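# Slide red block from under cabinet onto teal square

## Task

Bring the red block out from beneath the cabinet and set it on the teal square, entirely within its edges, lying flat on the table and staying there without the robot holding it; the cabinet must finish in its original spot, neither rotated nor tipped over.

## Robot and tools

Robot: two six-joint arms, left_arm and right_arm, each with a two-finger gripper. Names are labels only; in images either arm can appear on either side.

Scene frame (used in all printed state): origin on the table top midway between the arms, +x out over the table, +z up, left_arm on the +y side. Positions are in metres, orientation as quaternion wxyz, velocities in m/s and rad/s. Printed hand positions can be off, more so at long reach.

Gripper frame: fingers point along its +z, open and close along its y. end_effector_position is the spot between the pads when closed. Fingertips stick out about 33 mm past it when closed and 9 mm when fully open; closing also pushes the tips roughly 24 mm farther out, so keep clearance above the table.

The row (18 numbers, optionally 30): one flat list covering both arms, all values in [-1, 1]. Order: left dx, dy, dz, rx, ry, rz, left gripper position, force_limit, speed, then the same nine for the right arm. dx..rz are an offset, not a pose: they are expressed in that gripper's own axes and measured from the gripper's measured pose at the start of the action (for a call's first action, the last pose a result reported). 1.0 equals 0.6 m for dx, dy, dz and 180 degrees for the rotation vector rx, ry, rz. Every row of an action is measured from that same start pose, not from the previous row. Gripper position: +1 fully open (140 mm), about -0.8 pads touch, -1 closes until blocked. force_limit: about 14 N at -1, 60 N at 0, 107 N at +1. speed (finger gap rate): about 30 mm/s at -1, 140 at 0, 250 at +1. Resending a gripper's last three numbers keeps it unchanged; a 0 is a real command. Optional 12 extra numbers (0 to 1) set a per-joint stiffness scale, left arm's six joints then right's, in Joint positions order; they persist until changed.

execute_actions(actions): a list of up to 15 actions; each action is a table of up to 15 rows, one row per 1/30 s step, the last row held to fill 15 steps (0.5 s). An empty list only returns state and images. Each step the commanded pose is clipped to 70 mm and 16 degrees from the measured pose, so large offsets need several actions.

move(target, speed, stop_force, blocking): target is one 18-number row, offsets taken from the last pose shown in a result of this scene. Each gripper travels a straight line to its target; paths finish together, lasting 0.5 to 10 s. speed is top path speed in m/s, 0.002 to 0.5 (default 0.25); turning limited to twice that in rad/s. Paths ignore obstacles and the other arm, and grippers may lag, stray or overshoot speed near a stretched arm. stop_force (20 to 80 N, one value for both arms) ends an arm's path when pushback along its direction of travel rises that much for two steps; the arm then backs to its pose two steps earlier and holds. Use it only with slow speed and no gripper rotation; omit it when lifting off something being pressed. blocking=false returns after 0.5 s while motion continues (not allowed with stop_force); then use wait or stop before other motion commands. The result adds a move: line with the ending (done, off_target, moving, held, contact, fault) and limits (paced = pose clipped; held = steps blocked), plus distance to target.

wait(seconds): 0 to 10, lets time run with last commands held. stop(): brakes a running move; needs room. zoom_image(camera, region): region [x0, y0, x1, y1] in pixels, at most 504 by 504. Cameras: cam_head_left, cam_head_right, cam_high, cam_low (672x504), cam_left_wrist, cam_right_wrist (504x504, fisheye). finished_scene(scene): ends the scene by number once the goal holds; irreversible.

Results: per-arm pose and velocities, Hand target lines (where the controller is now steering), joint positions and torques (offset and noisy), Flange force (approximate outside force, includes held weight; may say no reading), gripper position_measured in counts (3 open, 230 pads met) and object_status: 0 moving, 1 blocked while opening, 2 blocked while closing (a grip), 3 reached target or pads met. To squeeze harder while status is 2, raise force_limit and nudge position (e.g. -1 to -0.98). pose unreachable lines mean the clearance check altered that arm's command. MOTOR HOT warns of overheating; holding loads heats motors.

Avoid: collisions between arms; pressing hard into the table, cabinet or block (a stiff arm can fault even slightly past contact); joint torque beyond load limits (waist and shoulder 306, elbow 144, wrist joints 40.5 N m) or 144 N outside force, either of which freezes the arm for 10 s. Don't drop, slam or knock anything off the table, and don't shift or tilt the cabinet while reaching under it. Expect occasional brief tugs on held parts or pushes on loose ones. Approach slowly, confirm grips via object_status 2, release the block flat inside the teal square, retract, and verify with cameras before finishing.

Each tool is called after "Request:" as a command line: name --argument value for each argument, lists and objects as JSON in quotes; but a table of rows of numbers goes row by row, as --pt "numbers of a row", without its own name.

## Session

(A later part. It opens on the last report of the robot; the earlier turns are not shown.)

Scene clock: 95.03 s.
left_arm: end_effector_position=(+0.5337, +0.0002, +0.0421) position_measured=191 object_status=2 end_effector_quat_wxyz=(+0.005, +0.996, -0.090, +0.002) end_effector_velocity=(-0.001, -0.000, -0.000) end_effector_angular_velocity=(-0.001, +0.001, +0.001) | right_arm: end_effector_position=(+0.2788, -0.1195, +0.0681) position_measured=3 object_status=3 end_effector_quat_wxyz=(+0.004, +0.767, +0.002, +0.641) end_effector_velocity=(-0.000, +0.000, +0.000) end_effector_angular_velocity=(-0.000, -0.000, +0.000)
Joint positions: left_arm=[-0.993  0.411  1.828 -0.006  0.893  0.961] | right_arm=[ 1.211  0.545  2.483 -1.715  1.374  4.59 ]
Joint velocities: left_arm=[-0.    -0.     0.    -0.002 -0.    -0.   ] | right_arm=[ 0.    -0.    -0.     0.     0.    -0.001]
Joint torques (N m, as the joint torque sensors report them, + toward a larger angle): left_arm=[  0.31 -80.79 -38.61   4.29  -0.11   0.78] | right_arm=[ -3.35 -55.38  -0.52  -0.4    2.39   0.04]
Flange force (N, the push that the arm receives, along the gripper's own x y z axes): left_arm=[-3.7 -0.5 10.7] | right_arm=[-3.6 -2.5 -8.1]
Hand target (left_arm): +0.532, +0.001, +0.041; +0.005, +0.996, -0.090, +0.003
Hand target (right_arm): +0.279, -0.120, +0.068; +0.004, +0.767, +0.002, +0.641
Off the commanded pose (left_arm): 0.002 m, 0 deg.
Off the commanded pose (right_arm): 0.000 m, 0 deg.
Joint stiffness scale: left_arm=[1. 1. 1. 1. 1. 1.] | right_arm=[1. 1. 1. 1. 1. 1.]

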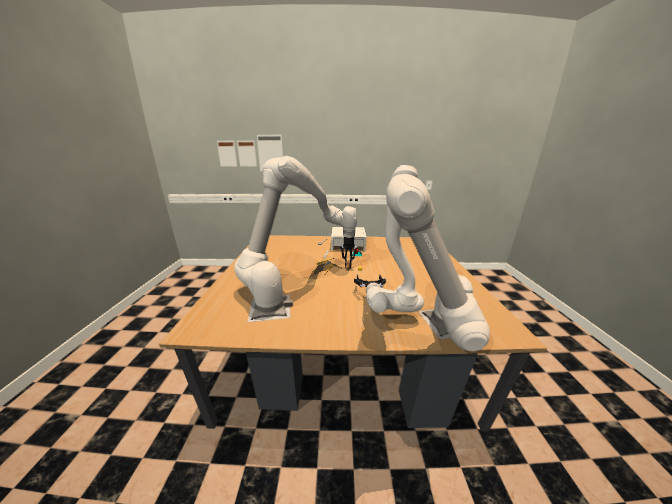

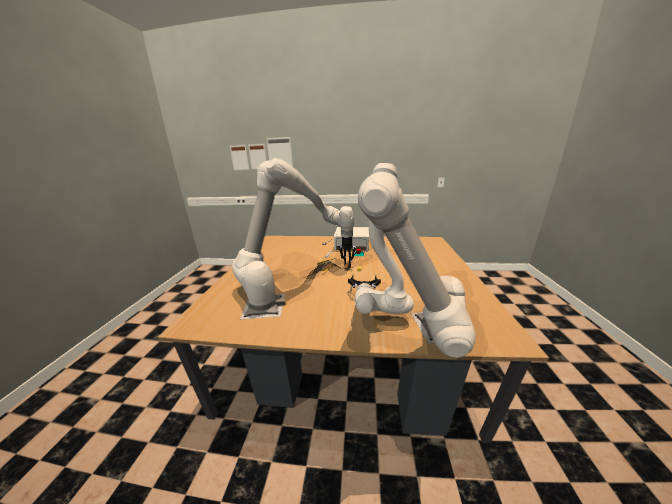

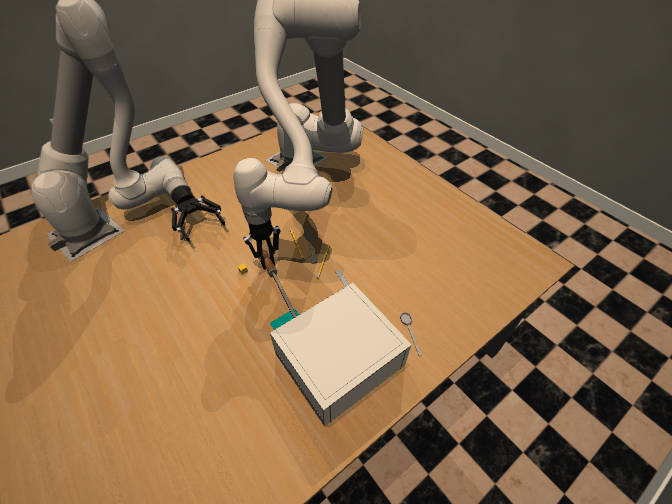

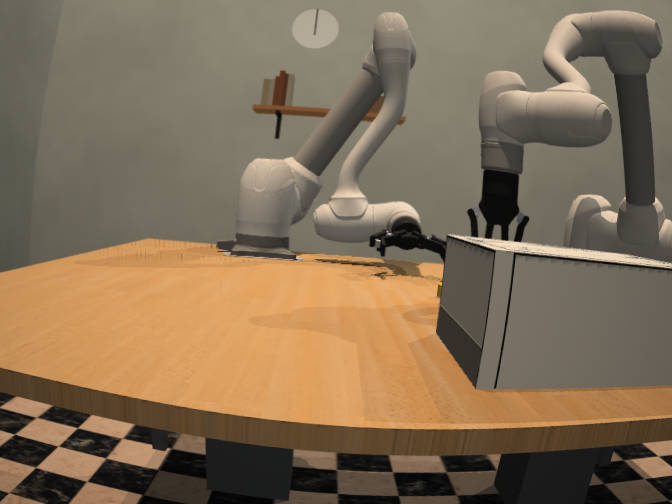

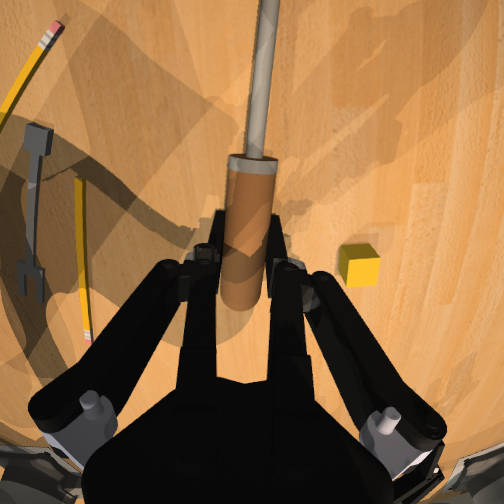

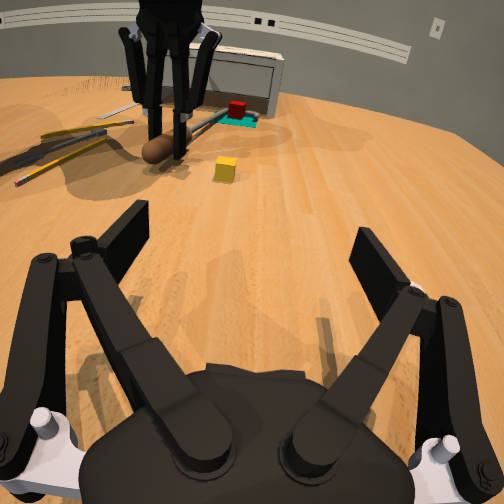

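Request:
move --target '[-0.04,0.007,0,0,0,0,-1,1,-0.3,0,0,0,0,0,0,1,0,0]' --speed 0.04

Request:
zoom_image --camera "cam_right_wrist" --region '[190, 80, 290, 140]'

Request:
zoom_image --camera "cam_head_right" --region '[330, 230, 390, 275]'

Scene clock: 99.33 s.
left_arm: end_effector_position=(+0.5112, -0.0000, +0.0428) position_measured=191 object_status=2 end_effector_quat_wxyz=(+0.005, +0.996, -0.090, +0.002) end_effector_velocity=(-0.001, -0.000, +0.000) end_effector_angular_velocity=(-0.001, +0.001, +0.002) | right_arm: end_effector_position=(+0.2788, -0.1195, +0.0681) position_measured=3 object_status=3 end_effector_quat_wxyz=(+0.004, +0.767, +0.002, +0.641) end_effector_velocity=(-0.000, -0.000, +0.000) end_effector_angular_velocity=(-0.001, +0.000, -0.000)
Joint positions: left_arm=[-1.017  0.389  1.86  -0.006  0.884  0.938] | right_arm=[ 1.211  0.545  2.483 -1.715  1.374  4.59 ]
Joint velocities: left_arm=[-0.001 -0.001  0.001 -0.002 -0.001 -0.002] | right_arm=[ 0.    -0.     0.001  0.    -0.    -0.001]
Joint torques (N m, as the joint torque sensors report them, + toward a larger angle): left_arm=[ -0.13 -81.32 -39.93   4.3   -0.63   0.79] | right_arm=[ -3.58 -54.57  -0.08  -0.42   2.28  -0.09]
Flange force (N, the push that the arm receives, along the gripper's own x y z axes): left_arm=[-2.2 -0.5 14.3] | right_arm=[-2.1 -2.9 -9.1]
Hand target (left_arm): +0.509, +0.000, +0.042; +0.005, +0.996, -0.090, +0.002
Hand target (right_arm): +0.279, -0.120, +0.068; +0.004, +0.767, +0.002, +0.641
Off the commanded pose (left_arm): 0.002 m, 0 deg.
Off the commanded pose (right_arm): 0.000 m, 0 deg.
Joint stiffness scale: left_arm=[1. 1. 1. 1. 1. 1.] | right_arm=[1. 1. 1. 1. 1. 1.]
move: done

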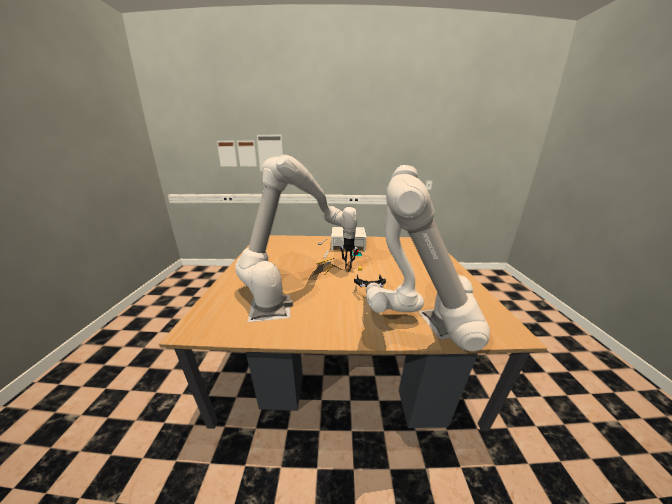

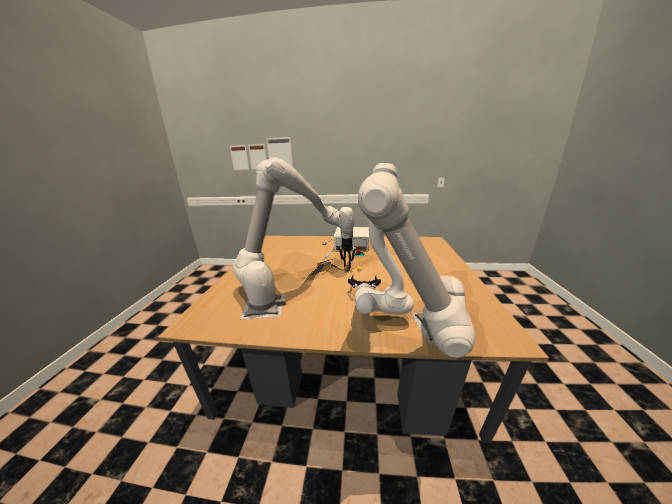

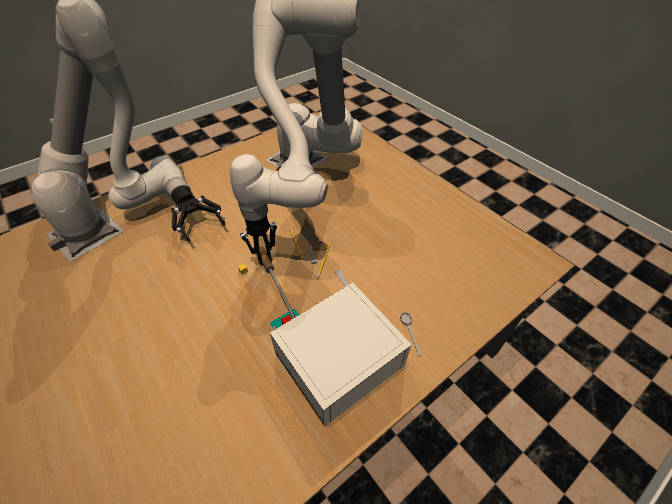

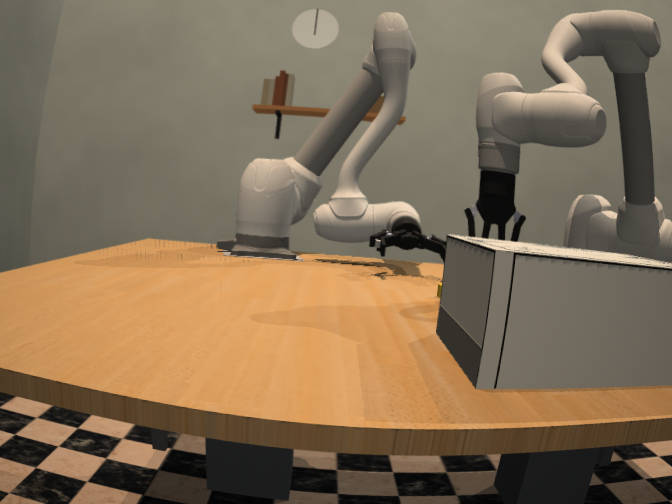

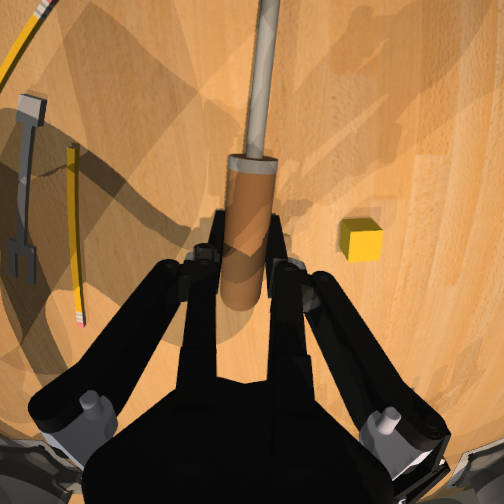

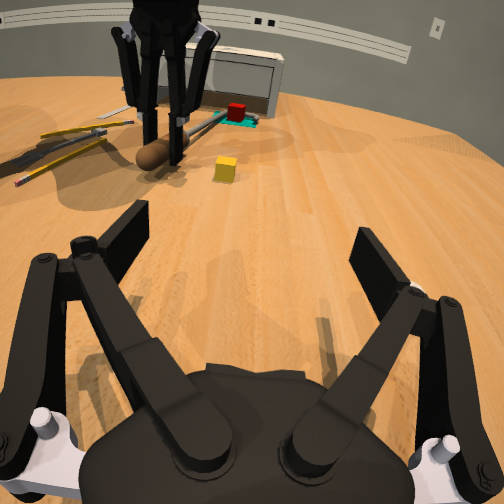

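Region (190, 80, 290, 140) of cam_right_wrist's 504x504 image, scaled by 5.040, with more detail than that image has; it fills the top 302 rows of this view, and the rest is white.

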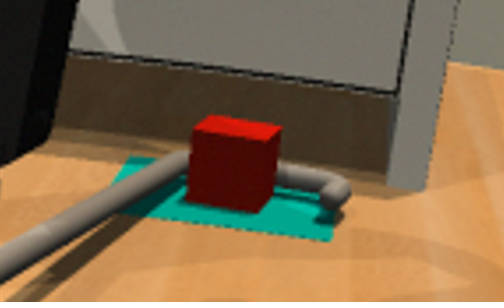

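Region (330, 230, 390, 275) of cam_head_right's 672x504 image, scaled by 8.400, with more detail than that image has; it fills the top 378 rows of this view, and the rest is white.

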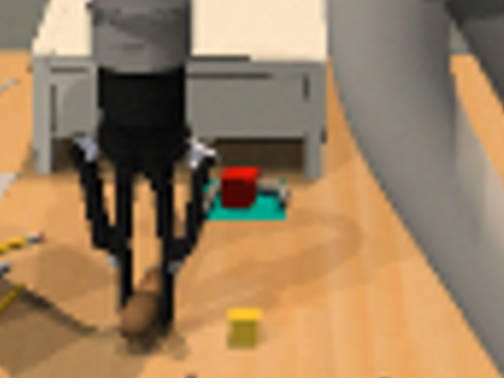

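Request:
move --target '[0.016,-0.012,0,0,0,0,-1,1,-0.3,0,0,0,0,0,0,1,0,0]' --speed 0.03

Request:
move --target '[0,0,-0.1,0,0,0,-1,1,-0.3,0,0,0,0,0,0,1,0,0]' --speed 0.08

Request:
zoom_image --camera "cam_right_wrist" --region '[190, 80, 290, 140]'

Scene clock: 104.13 s.
left_arm: end_effector_position=(+0.5200, +0.0057, +0.0421) position_measured=191 object_status=2 end_effector_quat_wxyz=(+0.005, +0.996, -0.090, +0.002) end_effector_velocity=(+0.001, +0.001, -0.000) end_effector_angular_velocity=(+0.001, +0.000, -0.000) | right_arm: end_effector_position=(+0.2788, -0.1195, +0.0681) position_measured=3 object_status=3 end_effector_quat_wxyz=(+0.004, +0.767, +0.002, +0.641) end_effector_velocity=(+0.000, +0.000, +0.000) end_effector_angular_velocity=(+0.000, -0.000, +0.000)
Joint positions: left_arm=[-1.002  0.393  1.856 -0.006  0.883  0.952] | right_arm=[ 1.211  0.545  2.483 -1.715  1.374  4.59 ]
Joint velocities: left_arm=[ 0.001  0.001  0.     0.    -0.     0.001] | right_arm=[ 0. -0. -0. -0.  0. -0.]
Joint torques (N m, as the joint torque sensors report them, + toward a larger angle): left_arm=[  3.28 -78.26 -38.81   3.8   -0.6    0.03] | right_arm=[ -3.26 -53.71  -0.01  -0.42   2.39  -0.03]
Flange force (N, the push that the arm receives, along the gripper's own x y z axes): left_arm=[-6.7 1.6 9.8] | right_arm=[0.5 -2.8 -8.7]
Hand target (left_arm): +0.522, +0.005, +0.043; +0.005, +0.996, -0.090, +0.002
Hand target (right_arm): +0.279, -0.120, +0.068; +0.004, +0.767, +0.002, +0.641
Off the commanded pose (left_arm): 0.002 m, 0 deg.
Off the commanded pose (right_arm): 0.000 m, 0 deg.
Joint stiffness scale: left_arm=[1. 1. 1. 1. 1. 1.] | right_arm=[1. 1. 1. 1. 1. 1.]
move: done

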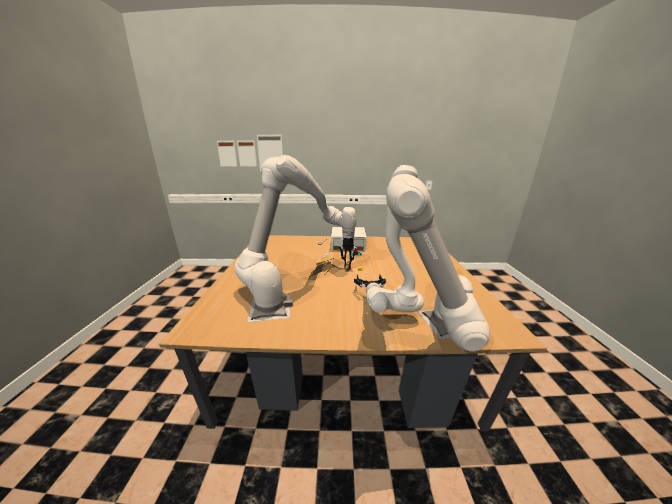

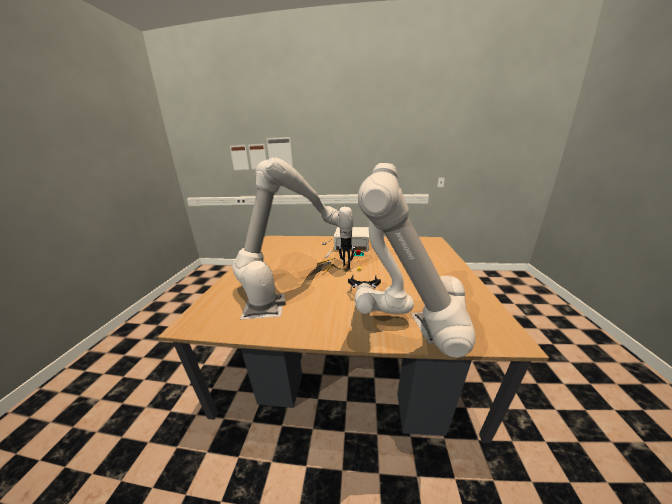

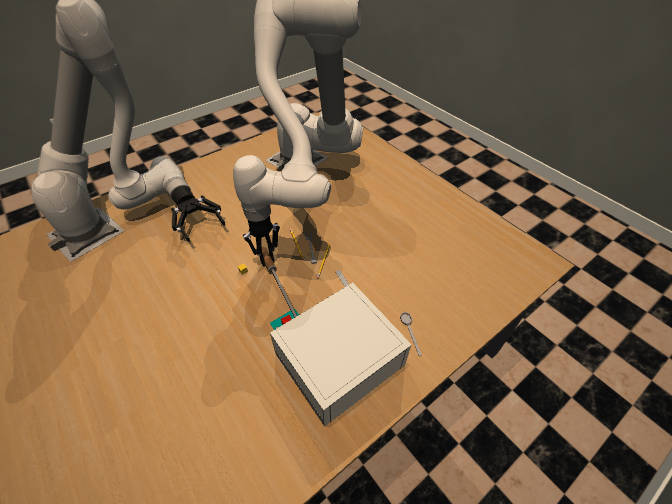

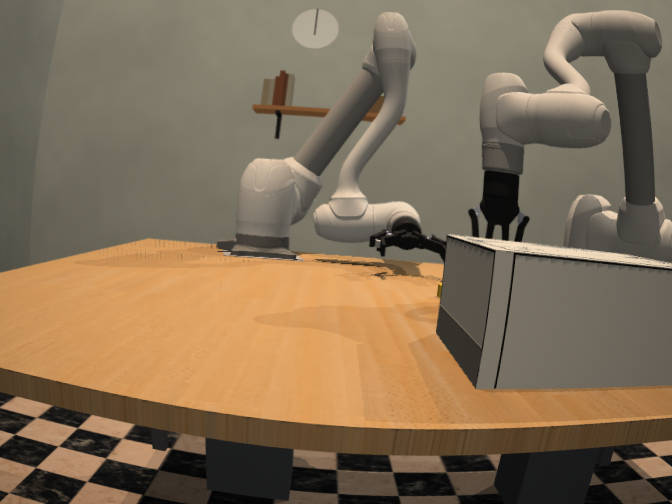

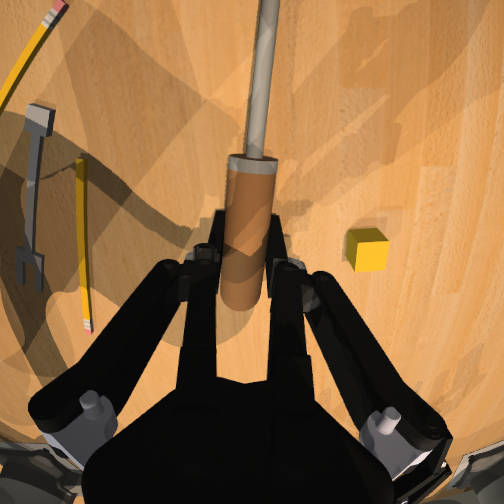

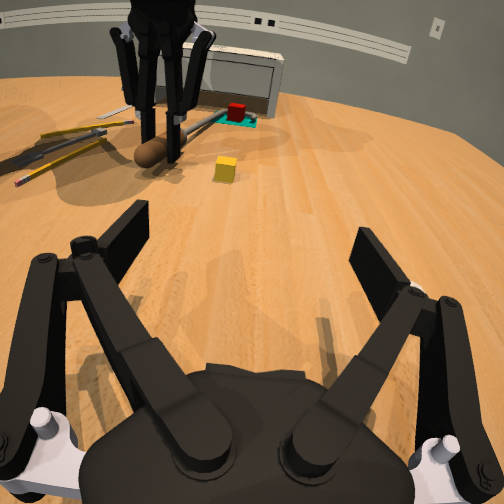

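Scene clock: 105.23 s.
left_arm: end_effector_position=(+0.5186, +0.0071, +0.0993) position_measured=191 object_status=2 end_effector_quat_wxyz=(+0.004, +0.996, -0.090, +0.001) end_effector_velocity=(-0.000, +0.000, +0.000) end_effector_angular_velocity=(+0.001, +0.002, -0.000) | right_arm: end_effector_position=(+0.2788, -0.1195, +0.0681) position_measured=3 object_status=3 end_effector_quat_wxyz=(+0.004, +0.767, +0.002, +0.641) end_effector_velocity=(-0.000, +0.000, +0.000) end_effector_angular_velocity=(+0.001, -0.000, -0.000)
Joint positions: left_arm=[-1.002  0.335  1.815 -0.006  0.984  0.952] | right_arm=[ 1.211  0.545  2.483 -1.715  1.374  4.59 ]
Joint velocities: left_arm=[-0.     0.    -0.    -0.     0.002  0.   ] | right_arm=[ 0.    -0.    -0.    -0.    -0.     0.001]
Joint torques (N m, as the joint torque sensors report them, + toward a larger angle): left_arm=[  2.13 -77.85 -40.07   4.47  -1.1    0.71] | right_arm=[ -3.28 -54.14  -0.36  -0.38   2.41  -0.09]
Flange force (N, the push that the arm receives, along the gripper's own x y z axes): left_arm=[-0.2 4.8 10.7] | right_arm=[-0.6 -2.1 -8.5]
Hand target (left_arm): +0.520, +0.006, +0.102; +0.005, +0.996, -0.090, +0.002
Hand target (right_arm): +0.279, -0.120, +0.068; +0.004, +0.767, +0.002, +0.641
Off the commanded pose (left_arm): 0.003 m, 0 deg.
Off the commanded pose (right_arm): 0.000 m, 0 deg.
Joint stiffness scale: left_arm=[1. 1. 1. 1. 1. 1.] | right_arm=[1. 1. 1. 1. 1. 1.]
move: done

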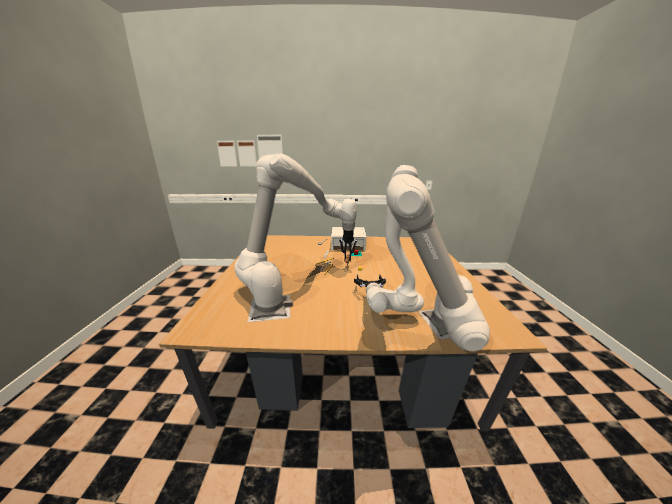

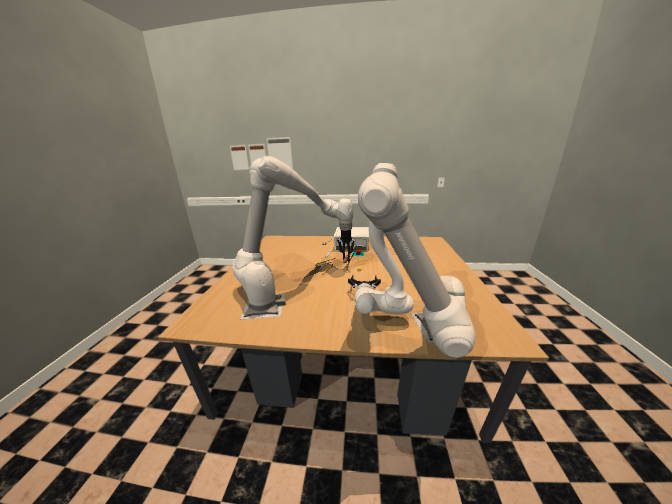

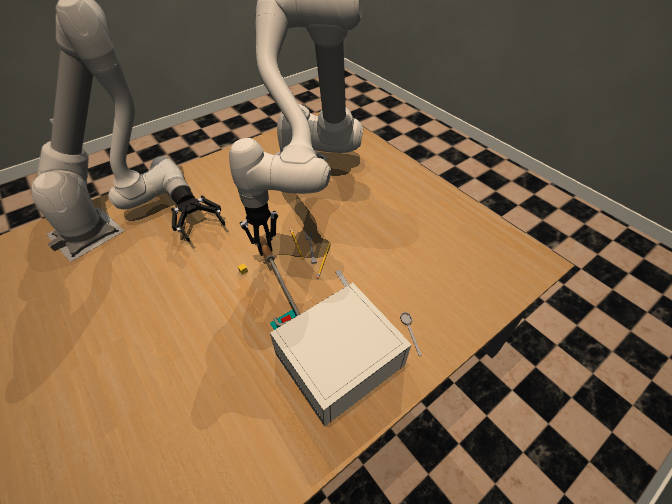

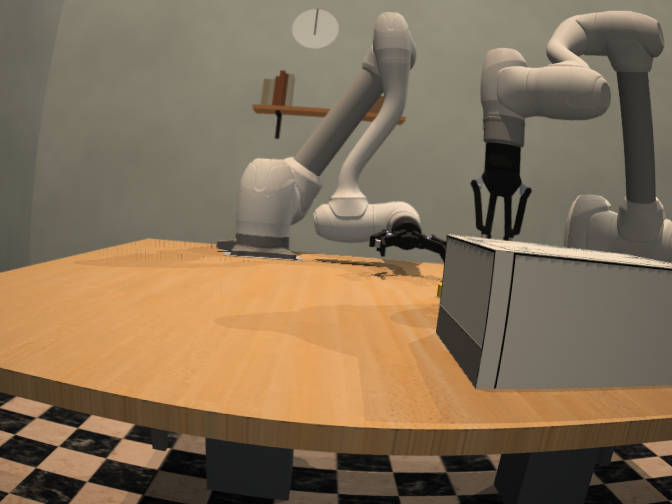

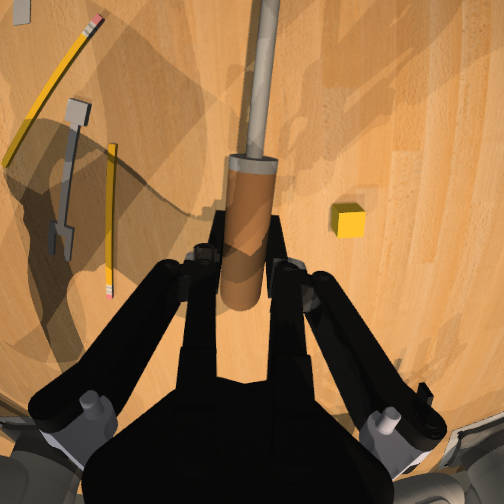

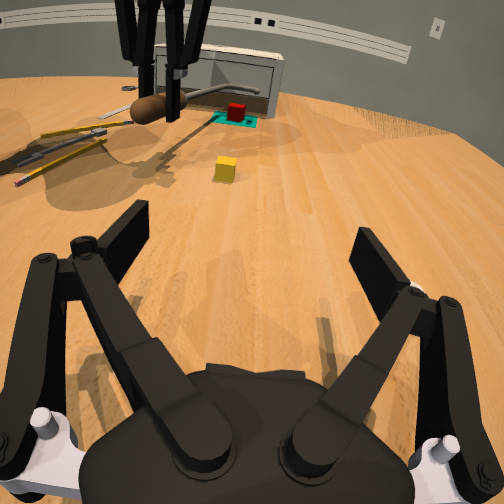

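Region (190, 80, 290, 140) of cam_right_wrist's 504x504 image, scaled by 5.040, with more detail than that image has; it fills the top 302 rows of this view, and the rest is white.

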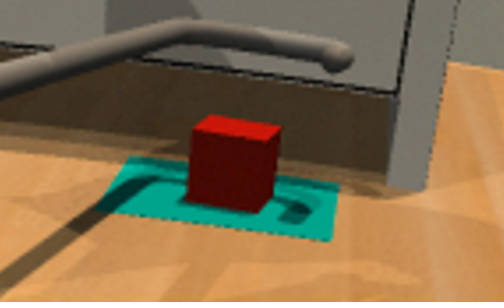

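The block is centred on the square. I'll put the tool down next.

Request:
move --target '[-0.2,-0.03,0,0,0,0,-1,1,-0.3,0,0,0,0,0,0,1,0,0]' --speed 0.2

Request:
move --target '[0,0,0.108,0,0,0,-1,1,-0.3,0,0,0,0,0,0,1,0,0]' --speed 0.07

Scene clock: 111.87 s.
left_arm: end_effector_position=(+0.4052, +0.0455, +0.0999) position_measured=191 object_status=2 end_effector_quat_wxyz=(+0.004, +0.996, -0.090, +0.001) end_effector_velocity=(-0.001, -0.000, +0.000) end_effector_angular_velocity=(-0.002, +0.001, +0.002) | right_arm: end_effector_position=(+0.2788, -0.1195, +0.0681) position_measured=3 object_status=3 end_effector_quat_wxyz=(+0.004, +0.767, +0.002, +0.641) end_effector_velocity=(-0.000, -0.000, -0.000) end_effector_angular_velocity=(+0.000, -0.000, -0.000)
Joint positions: left_arm=[-1.099  0.184  2.018 -0.006  0.933  0.856] | right_arm=[ 1.211  0.545  2.483 -1.715  1.374  4.59 ]
Joint velocities: left_arm=[-0.001 -0.001  0.001 -0.002 -0.001 -0.001] | right_arm=[0. 0. 0. 0. 0. 0.]
Joint torques (N m, as the joint torque sensors report them, + toward a larger angle): left_arm=[ -0.53 -58.78 -39.64   3.72  -1.18   0.17] | right_arm=[ -3.75 -55.65  -0.17  -0.35   2.44  -0.12]
Flange force (N, the push that the arm receives, along the gripper's own x y z axes): left_arm=[-0.4 -1.4 9.8] | right_arm=[-5.0 -3.1 -8.7]
Hand target (left_arm): +0.404, +0.046, +0.099; +0.004, +0.996, -0.090, +0.001
Hand target (right_arm): +0.279, -0.120, +0.068; +0.004, +0.767, +0.002, +0.641
Off the commanded pose (left_arm): 0.002 m, 0 deg.
Off the commanded pose (right_arm): 0.000 m, 0 deg.
Joint stiffness scale: left_arm=[1. 1. 1. 1. 1. 1.] | right_arm=[1. 1. 1. 1. 1. 1.]
move: done

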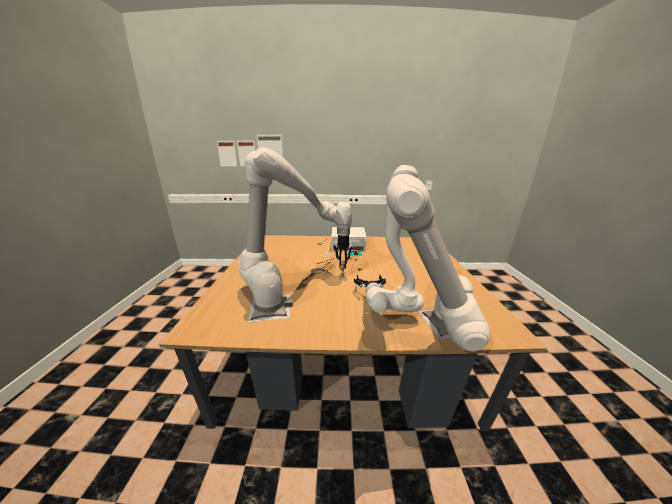

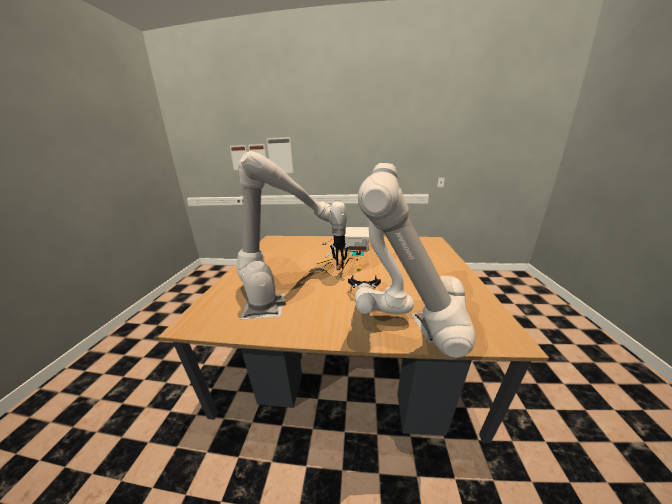

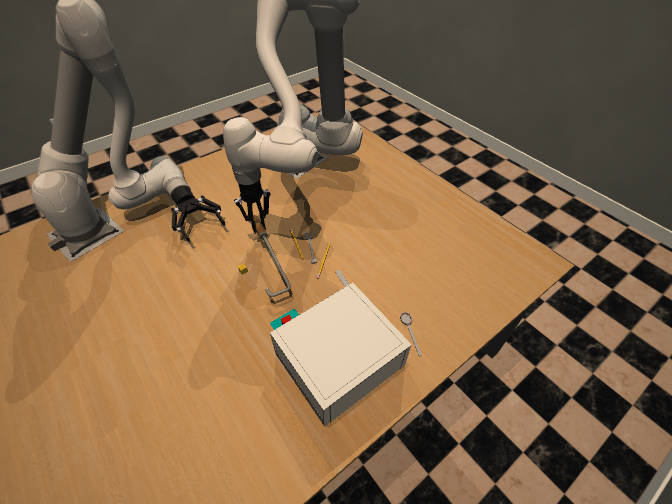

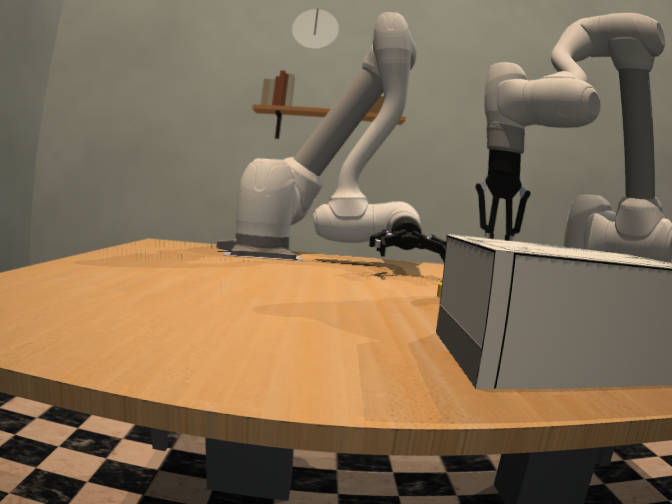

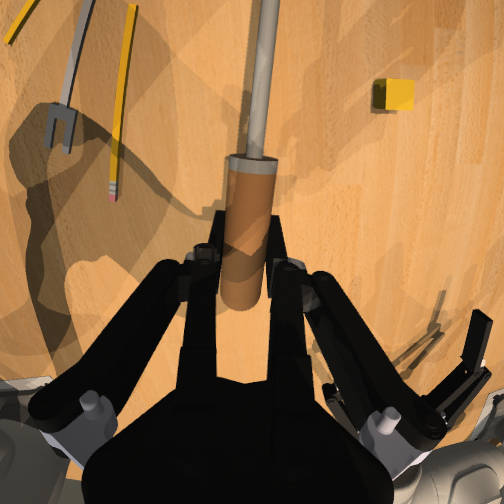

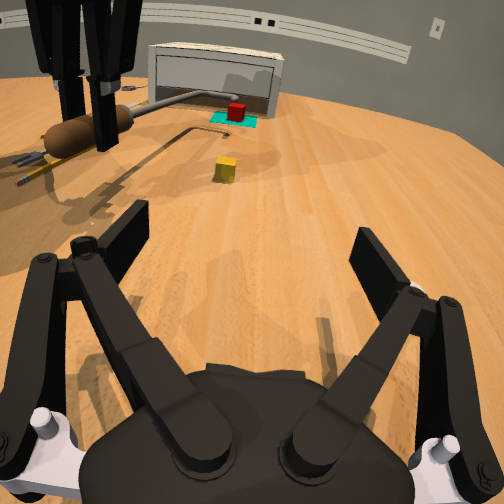

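Scene clock: 113.13 s.
left_arm: end_effector_position=(+0.4068, +0.0438, +0.0376) position_measured=191 object_status=2 end_effector_quat_wxyz=(+0.005, +0.996, -0.090, +0.002) end_effector_velocity=(+0.001, -0.000, -0.000) end_effector_angular_velocity=(-0.001, -0.002, -0.000) | right_arm: end_effector_position=(+0.2788, -0.1195, +0.0681) position_measured=3 object_status=3 end_effector_quat_wxyz=(+0.004, +0.767, +0.002, +0.641) end_effector_velocity=(+0.000, +0.000, -0.000) end_effector_angular_velocity=(-0.001, -0.000, -0.000)
Joint positions: left_arm=[-1.099  0.258  2.065 -0.006  0.809  0.856] | right_arm=[ 1.211  0.545  2.483 -1.715  1.374  4.59 ]
Joint velocities: left_arm=[ 0.     0.001 -0.001  0.002 -0.002 -0.001] | right_arm=[-0.     0.    -0.     0.     0.    -0.001]
Joint torques (N m, as the joint torque sensors report them, + toward a larger angle): left_arm=[  1.4  -64.25 -35.92   4.38  -0.96   0.51] | right_arm=[ -3.17 -54.29  -0.52  -0.22   2.35  -0.05]
Flange force (N, the push that the arm receives, along the gripper's own x y z axes): left_arm=[-2.1 2.4 11.0] | right_arm=[-1.0 -1.8 -7.6]
Hand target (left_arm): +0.405, +0.045, +0.035; +0.004, +0.996, -0.090, +0.001
Hand target (right_arm): +0.279, -0.120, +0.068; +0.004, +0.767, +0.002, +0.641
Off the commanded pose (left_arm): 0.003 m, 0 deg.
Off the commanded pose (right_arm): 0.000 m, 0 deg.
Joint stiffness scale: left_arm=[1. 1. 1. 1. 1. 1.] | right_arm=[1. 1. 1. 1. 1. 1.]
move: done

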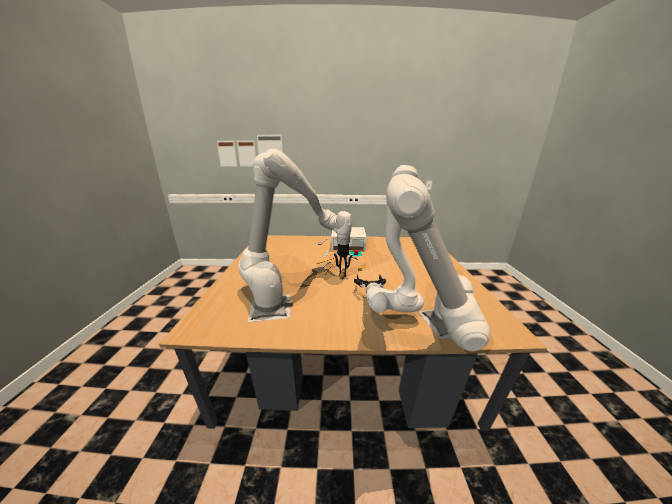

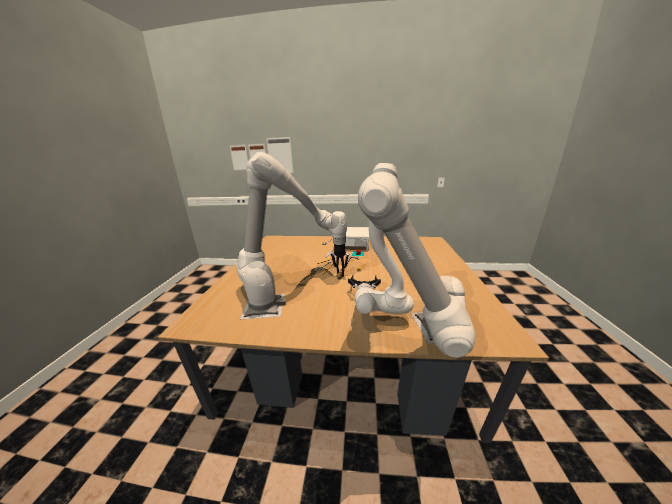

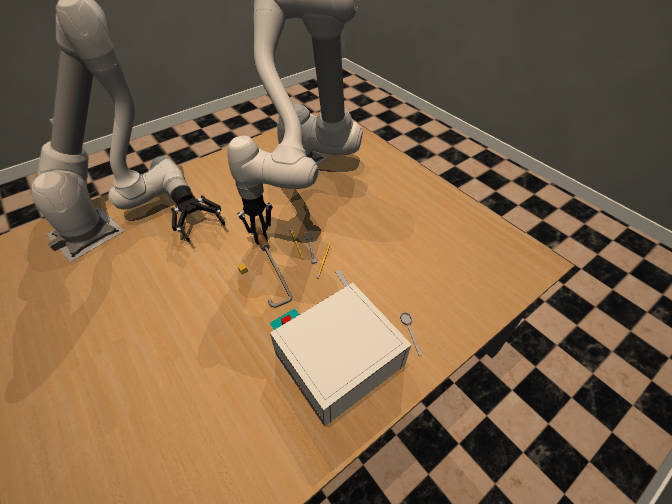

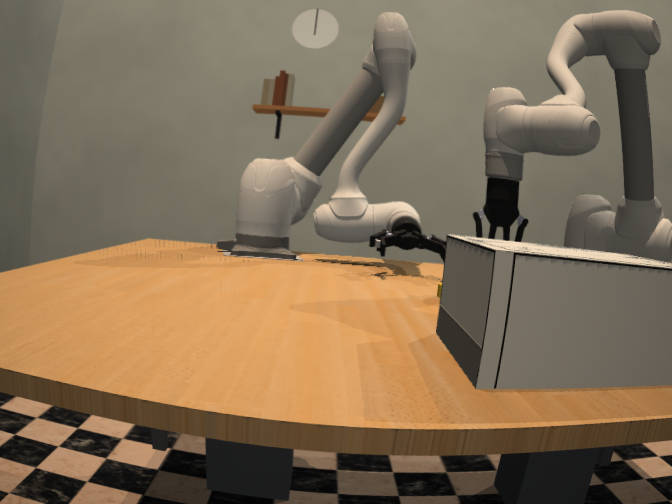

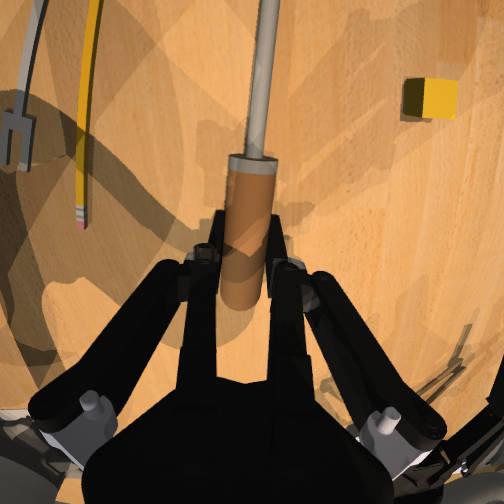

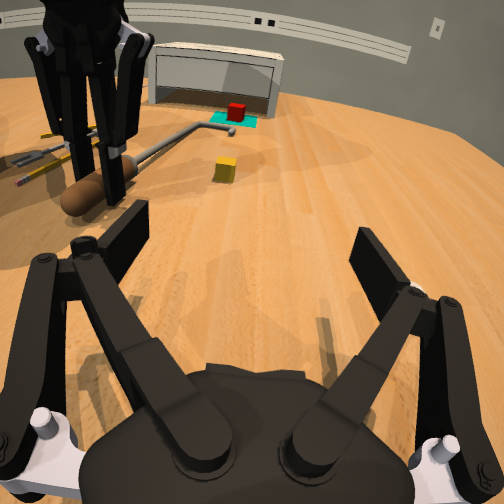

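Request:
execute_actions --actions '[[[0,0,0.003,0,0,0,0.1,0,0,0,0,0,0,0,0,1,0,0]]]'

Request:
zoom_image --camera "cam_right_wrist" --region '[190, 80, 290, 140]'

Scene clock: 118.77 s.
left_arm: end_effector_position=(+0.4069, +0.0437, +0.0372) position_measured=117 object_status=0 end_effector_quat_wxyz=(+0.005, +0.996, -0.090, +0.002) end_effector_velocity=(-0.000, -0.000, -0.000) end_effector_angular_velocity=(+0.000, -0.000, -0.000) | right_arm: end_effector_position=(+0.2788, -0.1195, +0.0681) position_measured=3 object_status=3 end_effector_quat_wxyz=(+0.004, +0.767, +0.002, +0.641) end_effector_velocity=(+0.000, -0.000, +0.000) end_effector_angular_velocity=(+0.002, -0.000, -0.000)
Joint positions: left_arm=[-1.099  0.259  2.065 -0.006  0.809  0.856] | right_arm=[ 1.211  0.545  2.483 -1.715  1.374  4.59 ]
Joint velocities: left_arm=[-0.001  0.    -0.     0.     0.    -0.   ] | right_arm=[-0.    -0.    -0.     0.    -0.     0.001]
Joint torques (N m, as the joint torque sensors report them, + toward a larger angle): left_arm=[ -0.35 -62.46 -33.75   3.71   0.11   0.29] | right_arm=[ -4.16 -54.36  -0.11  -0.43   2.33  -0.02]
Flange force (N, the push that the arm receives, along the gripper's own x y z axes): left_arm=[0.9 0.7 9.7] | right_arm=[-1.5 -3.0 -10.8]
Hand target (left_arm): +0.407, +0.044, +0.036; +0.005, +0.996, -0.090, +0.002
Hand target (right_arm): +0.279, -0.120, +0.068; +0.004, +0.767, +0.002, +0.641
Off the commanded pose (left_arm): 0.001 m, 0 deg.
Off the commanded pose (right_arm): 0.000 m, 0 deg.
Joint stiffness scale: left_arm=[1. 1. 1. 1. 1. 1.] | right_arm=[1. 1. 1. 1. 1. 1.]

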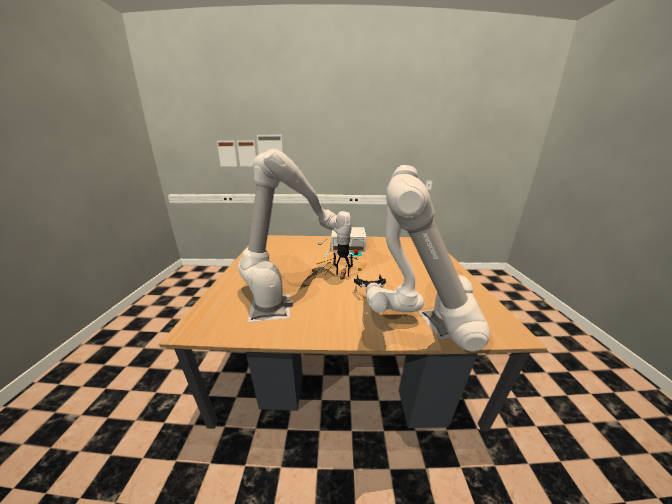

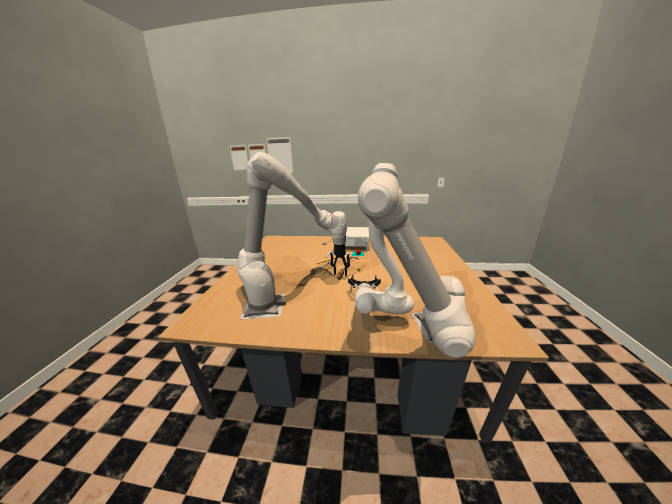

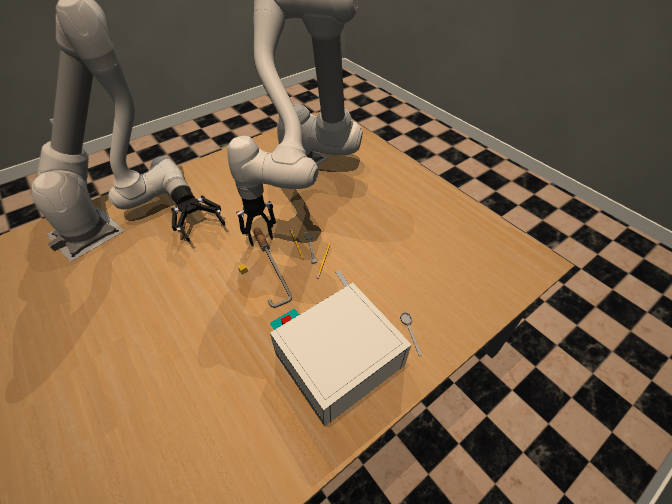

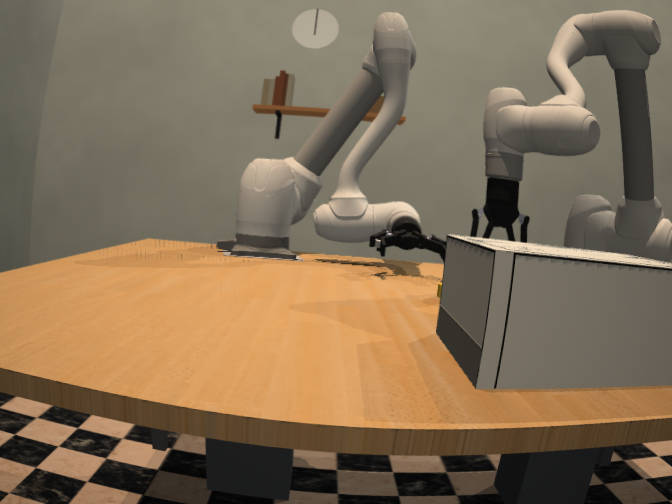

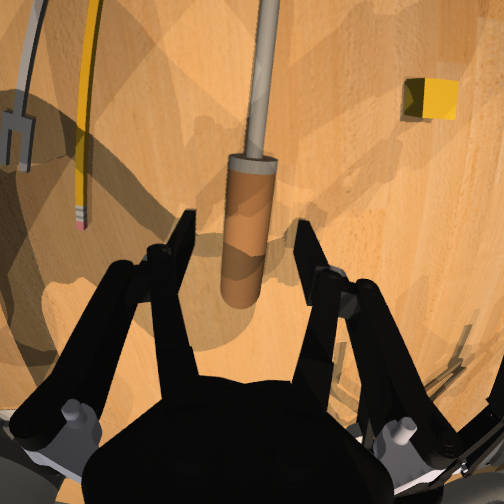

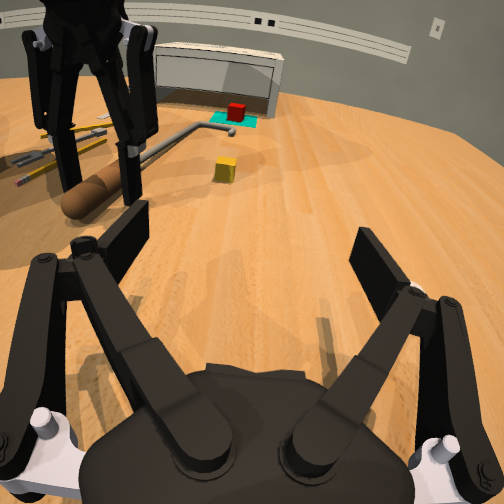

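Region (190, 80, 290, 140) of cam_right_wrist's 504x504 image, scaled by 5.040, with more detail than that image has; it fills the top 302 rows of this view, and the rest is white.

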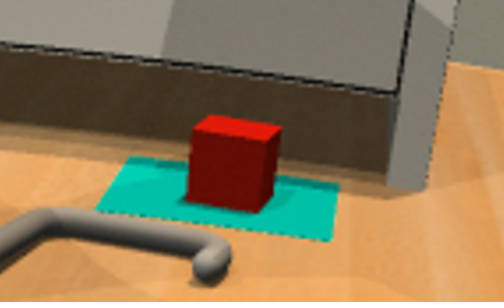

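Request:
finished_scene --scene 2

The scene is finished: the task was done.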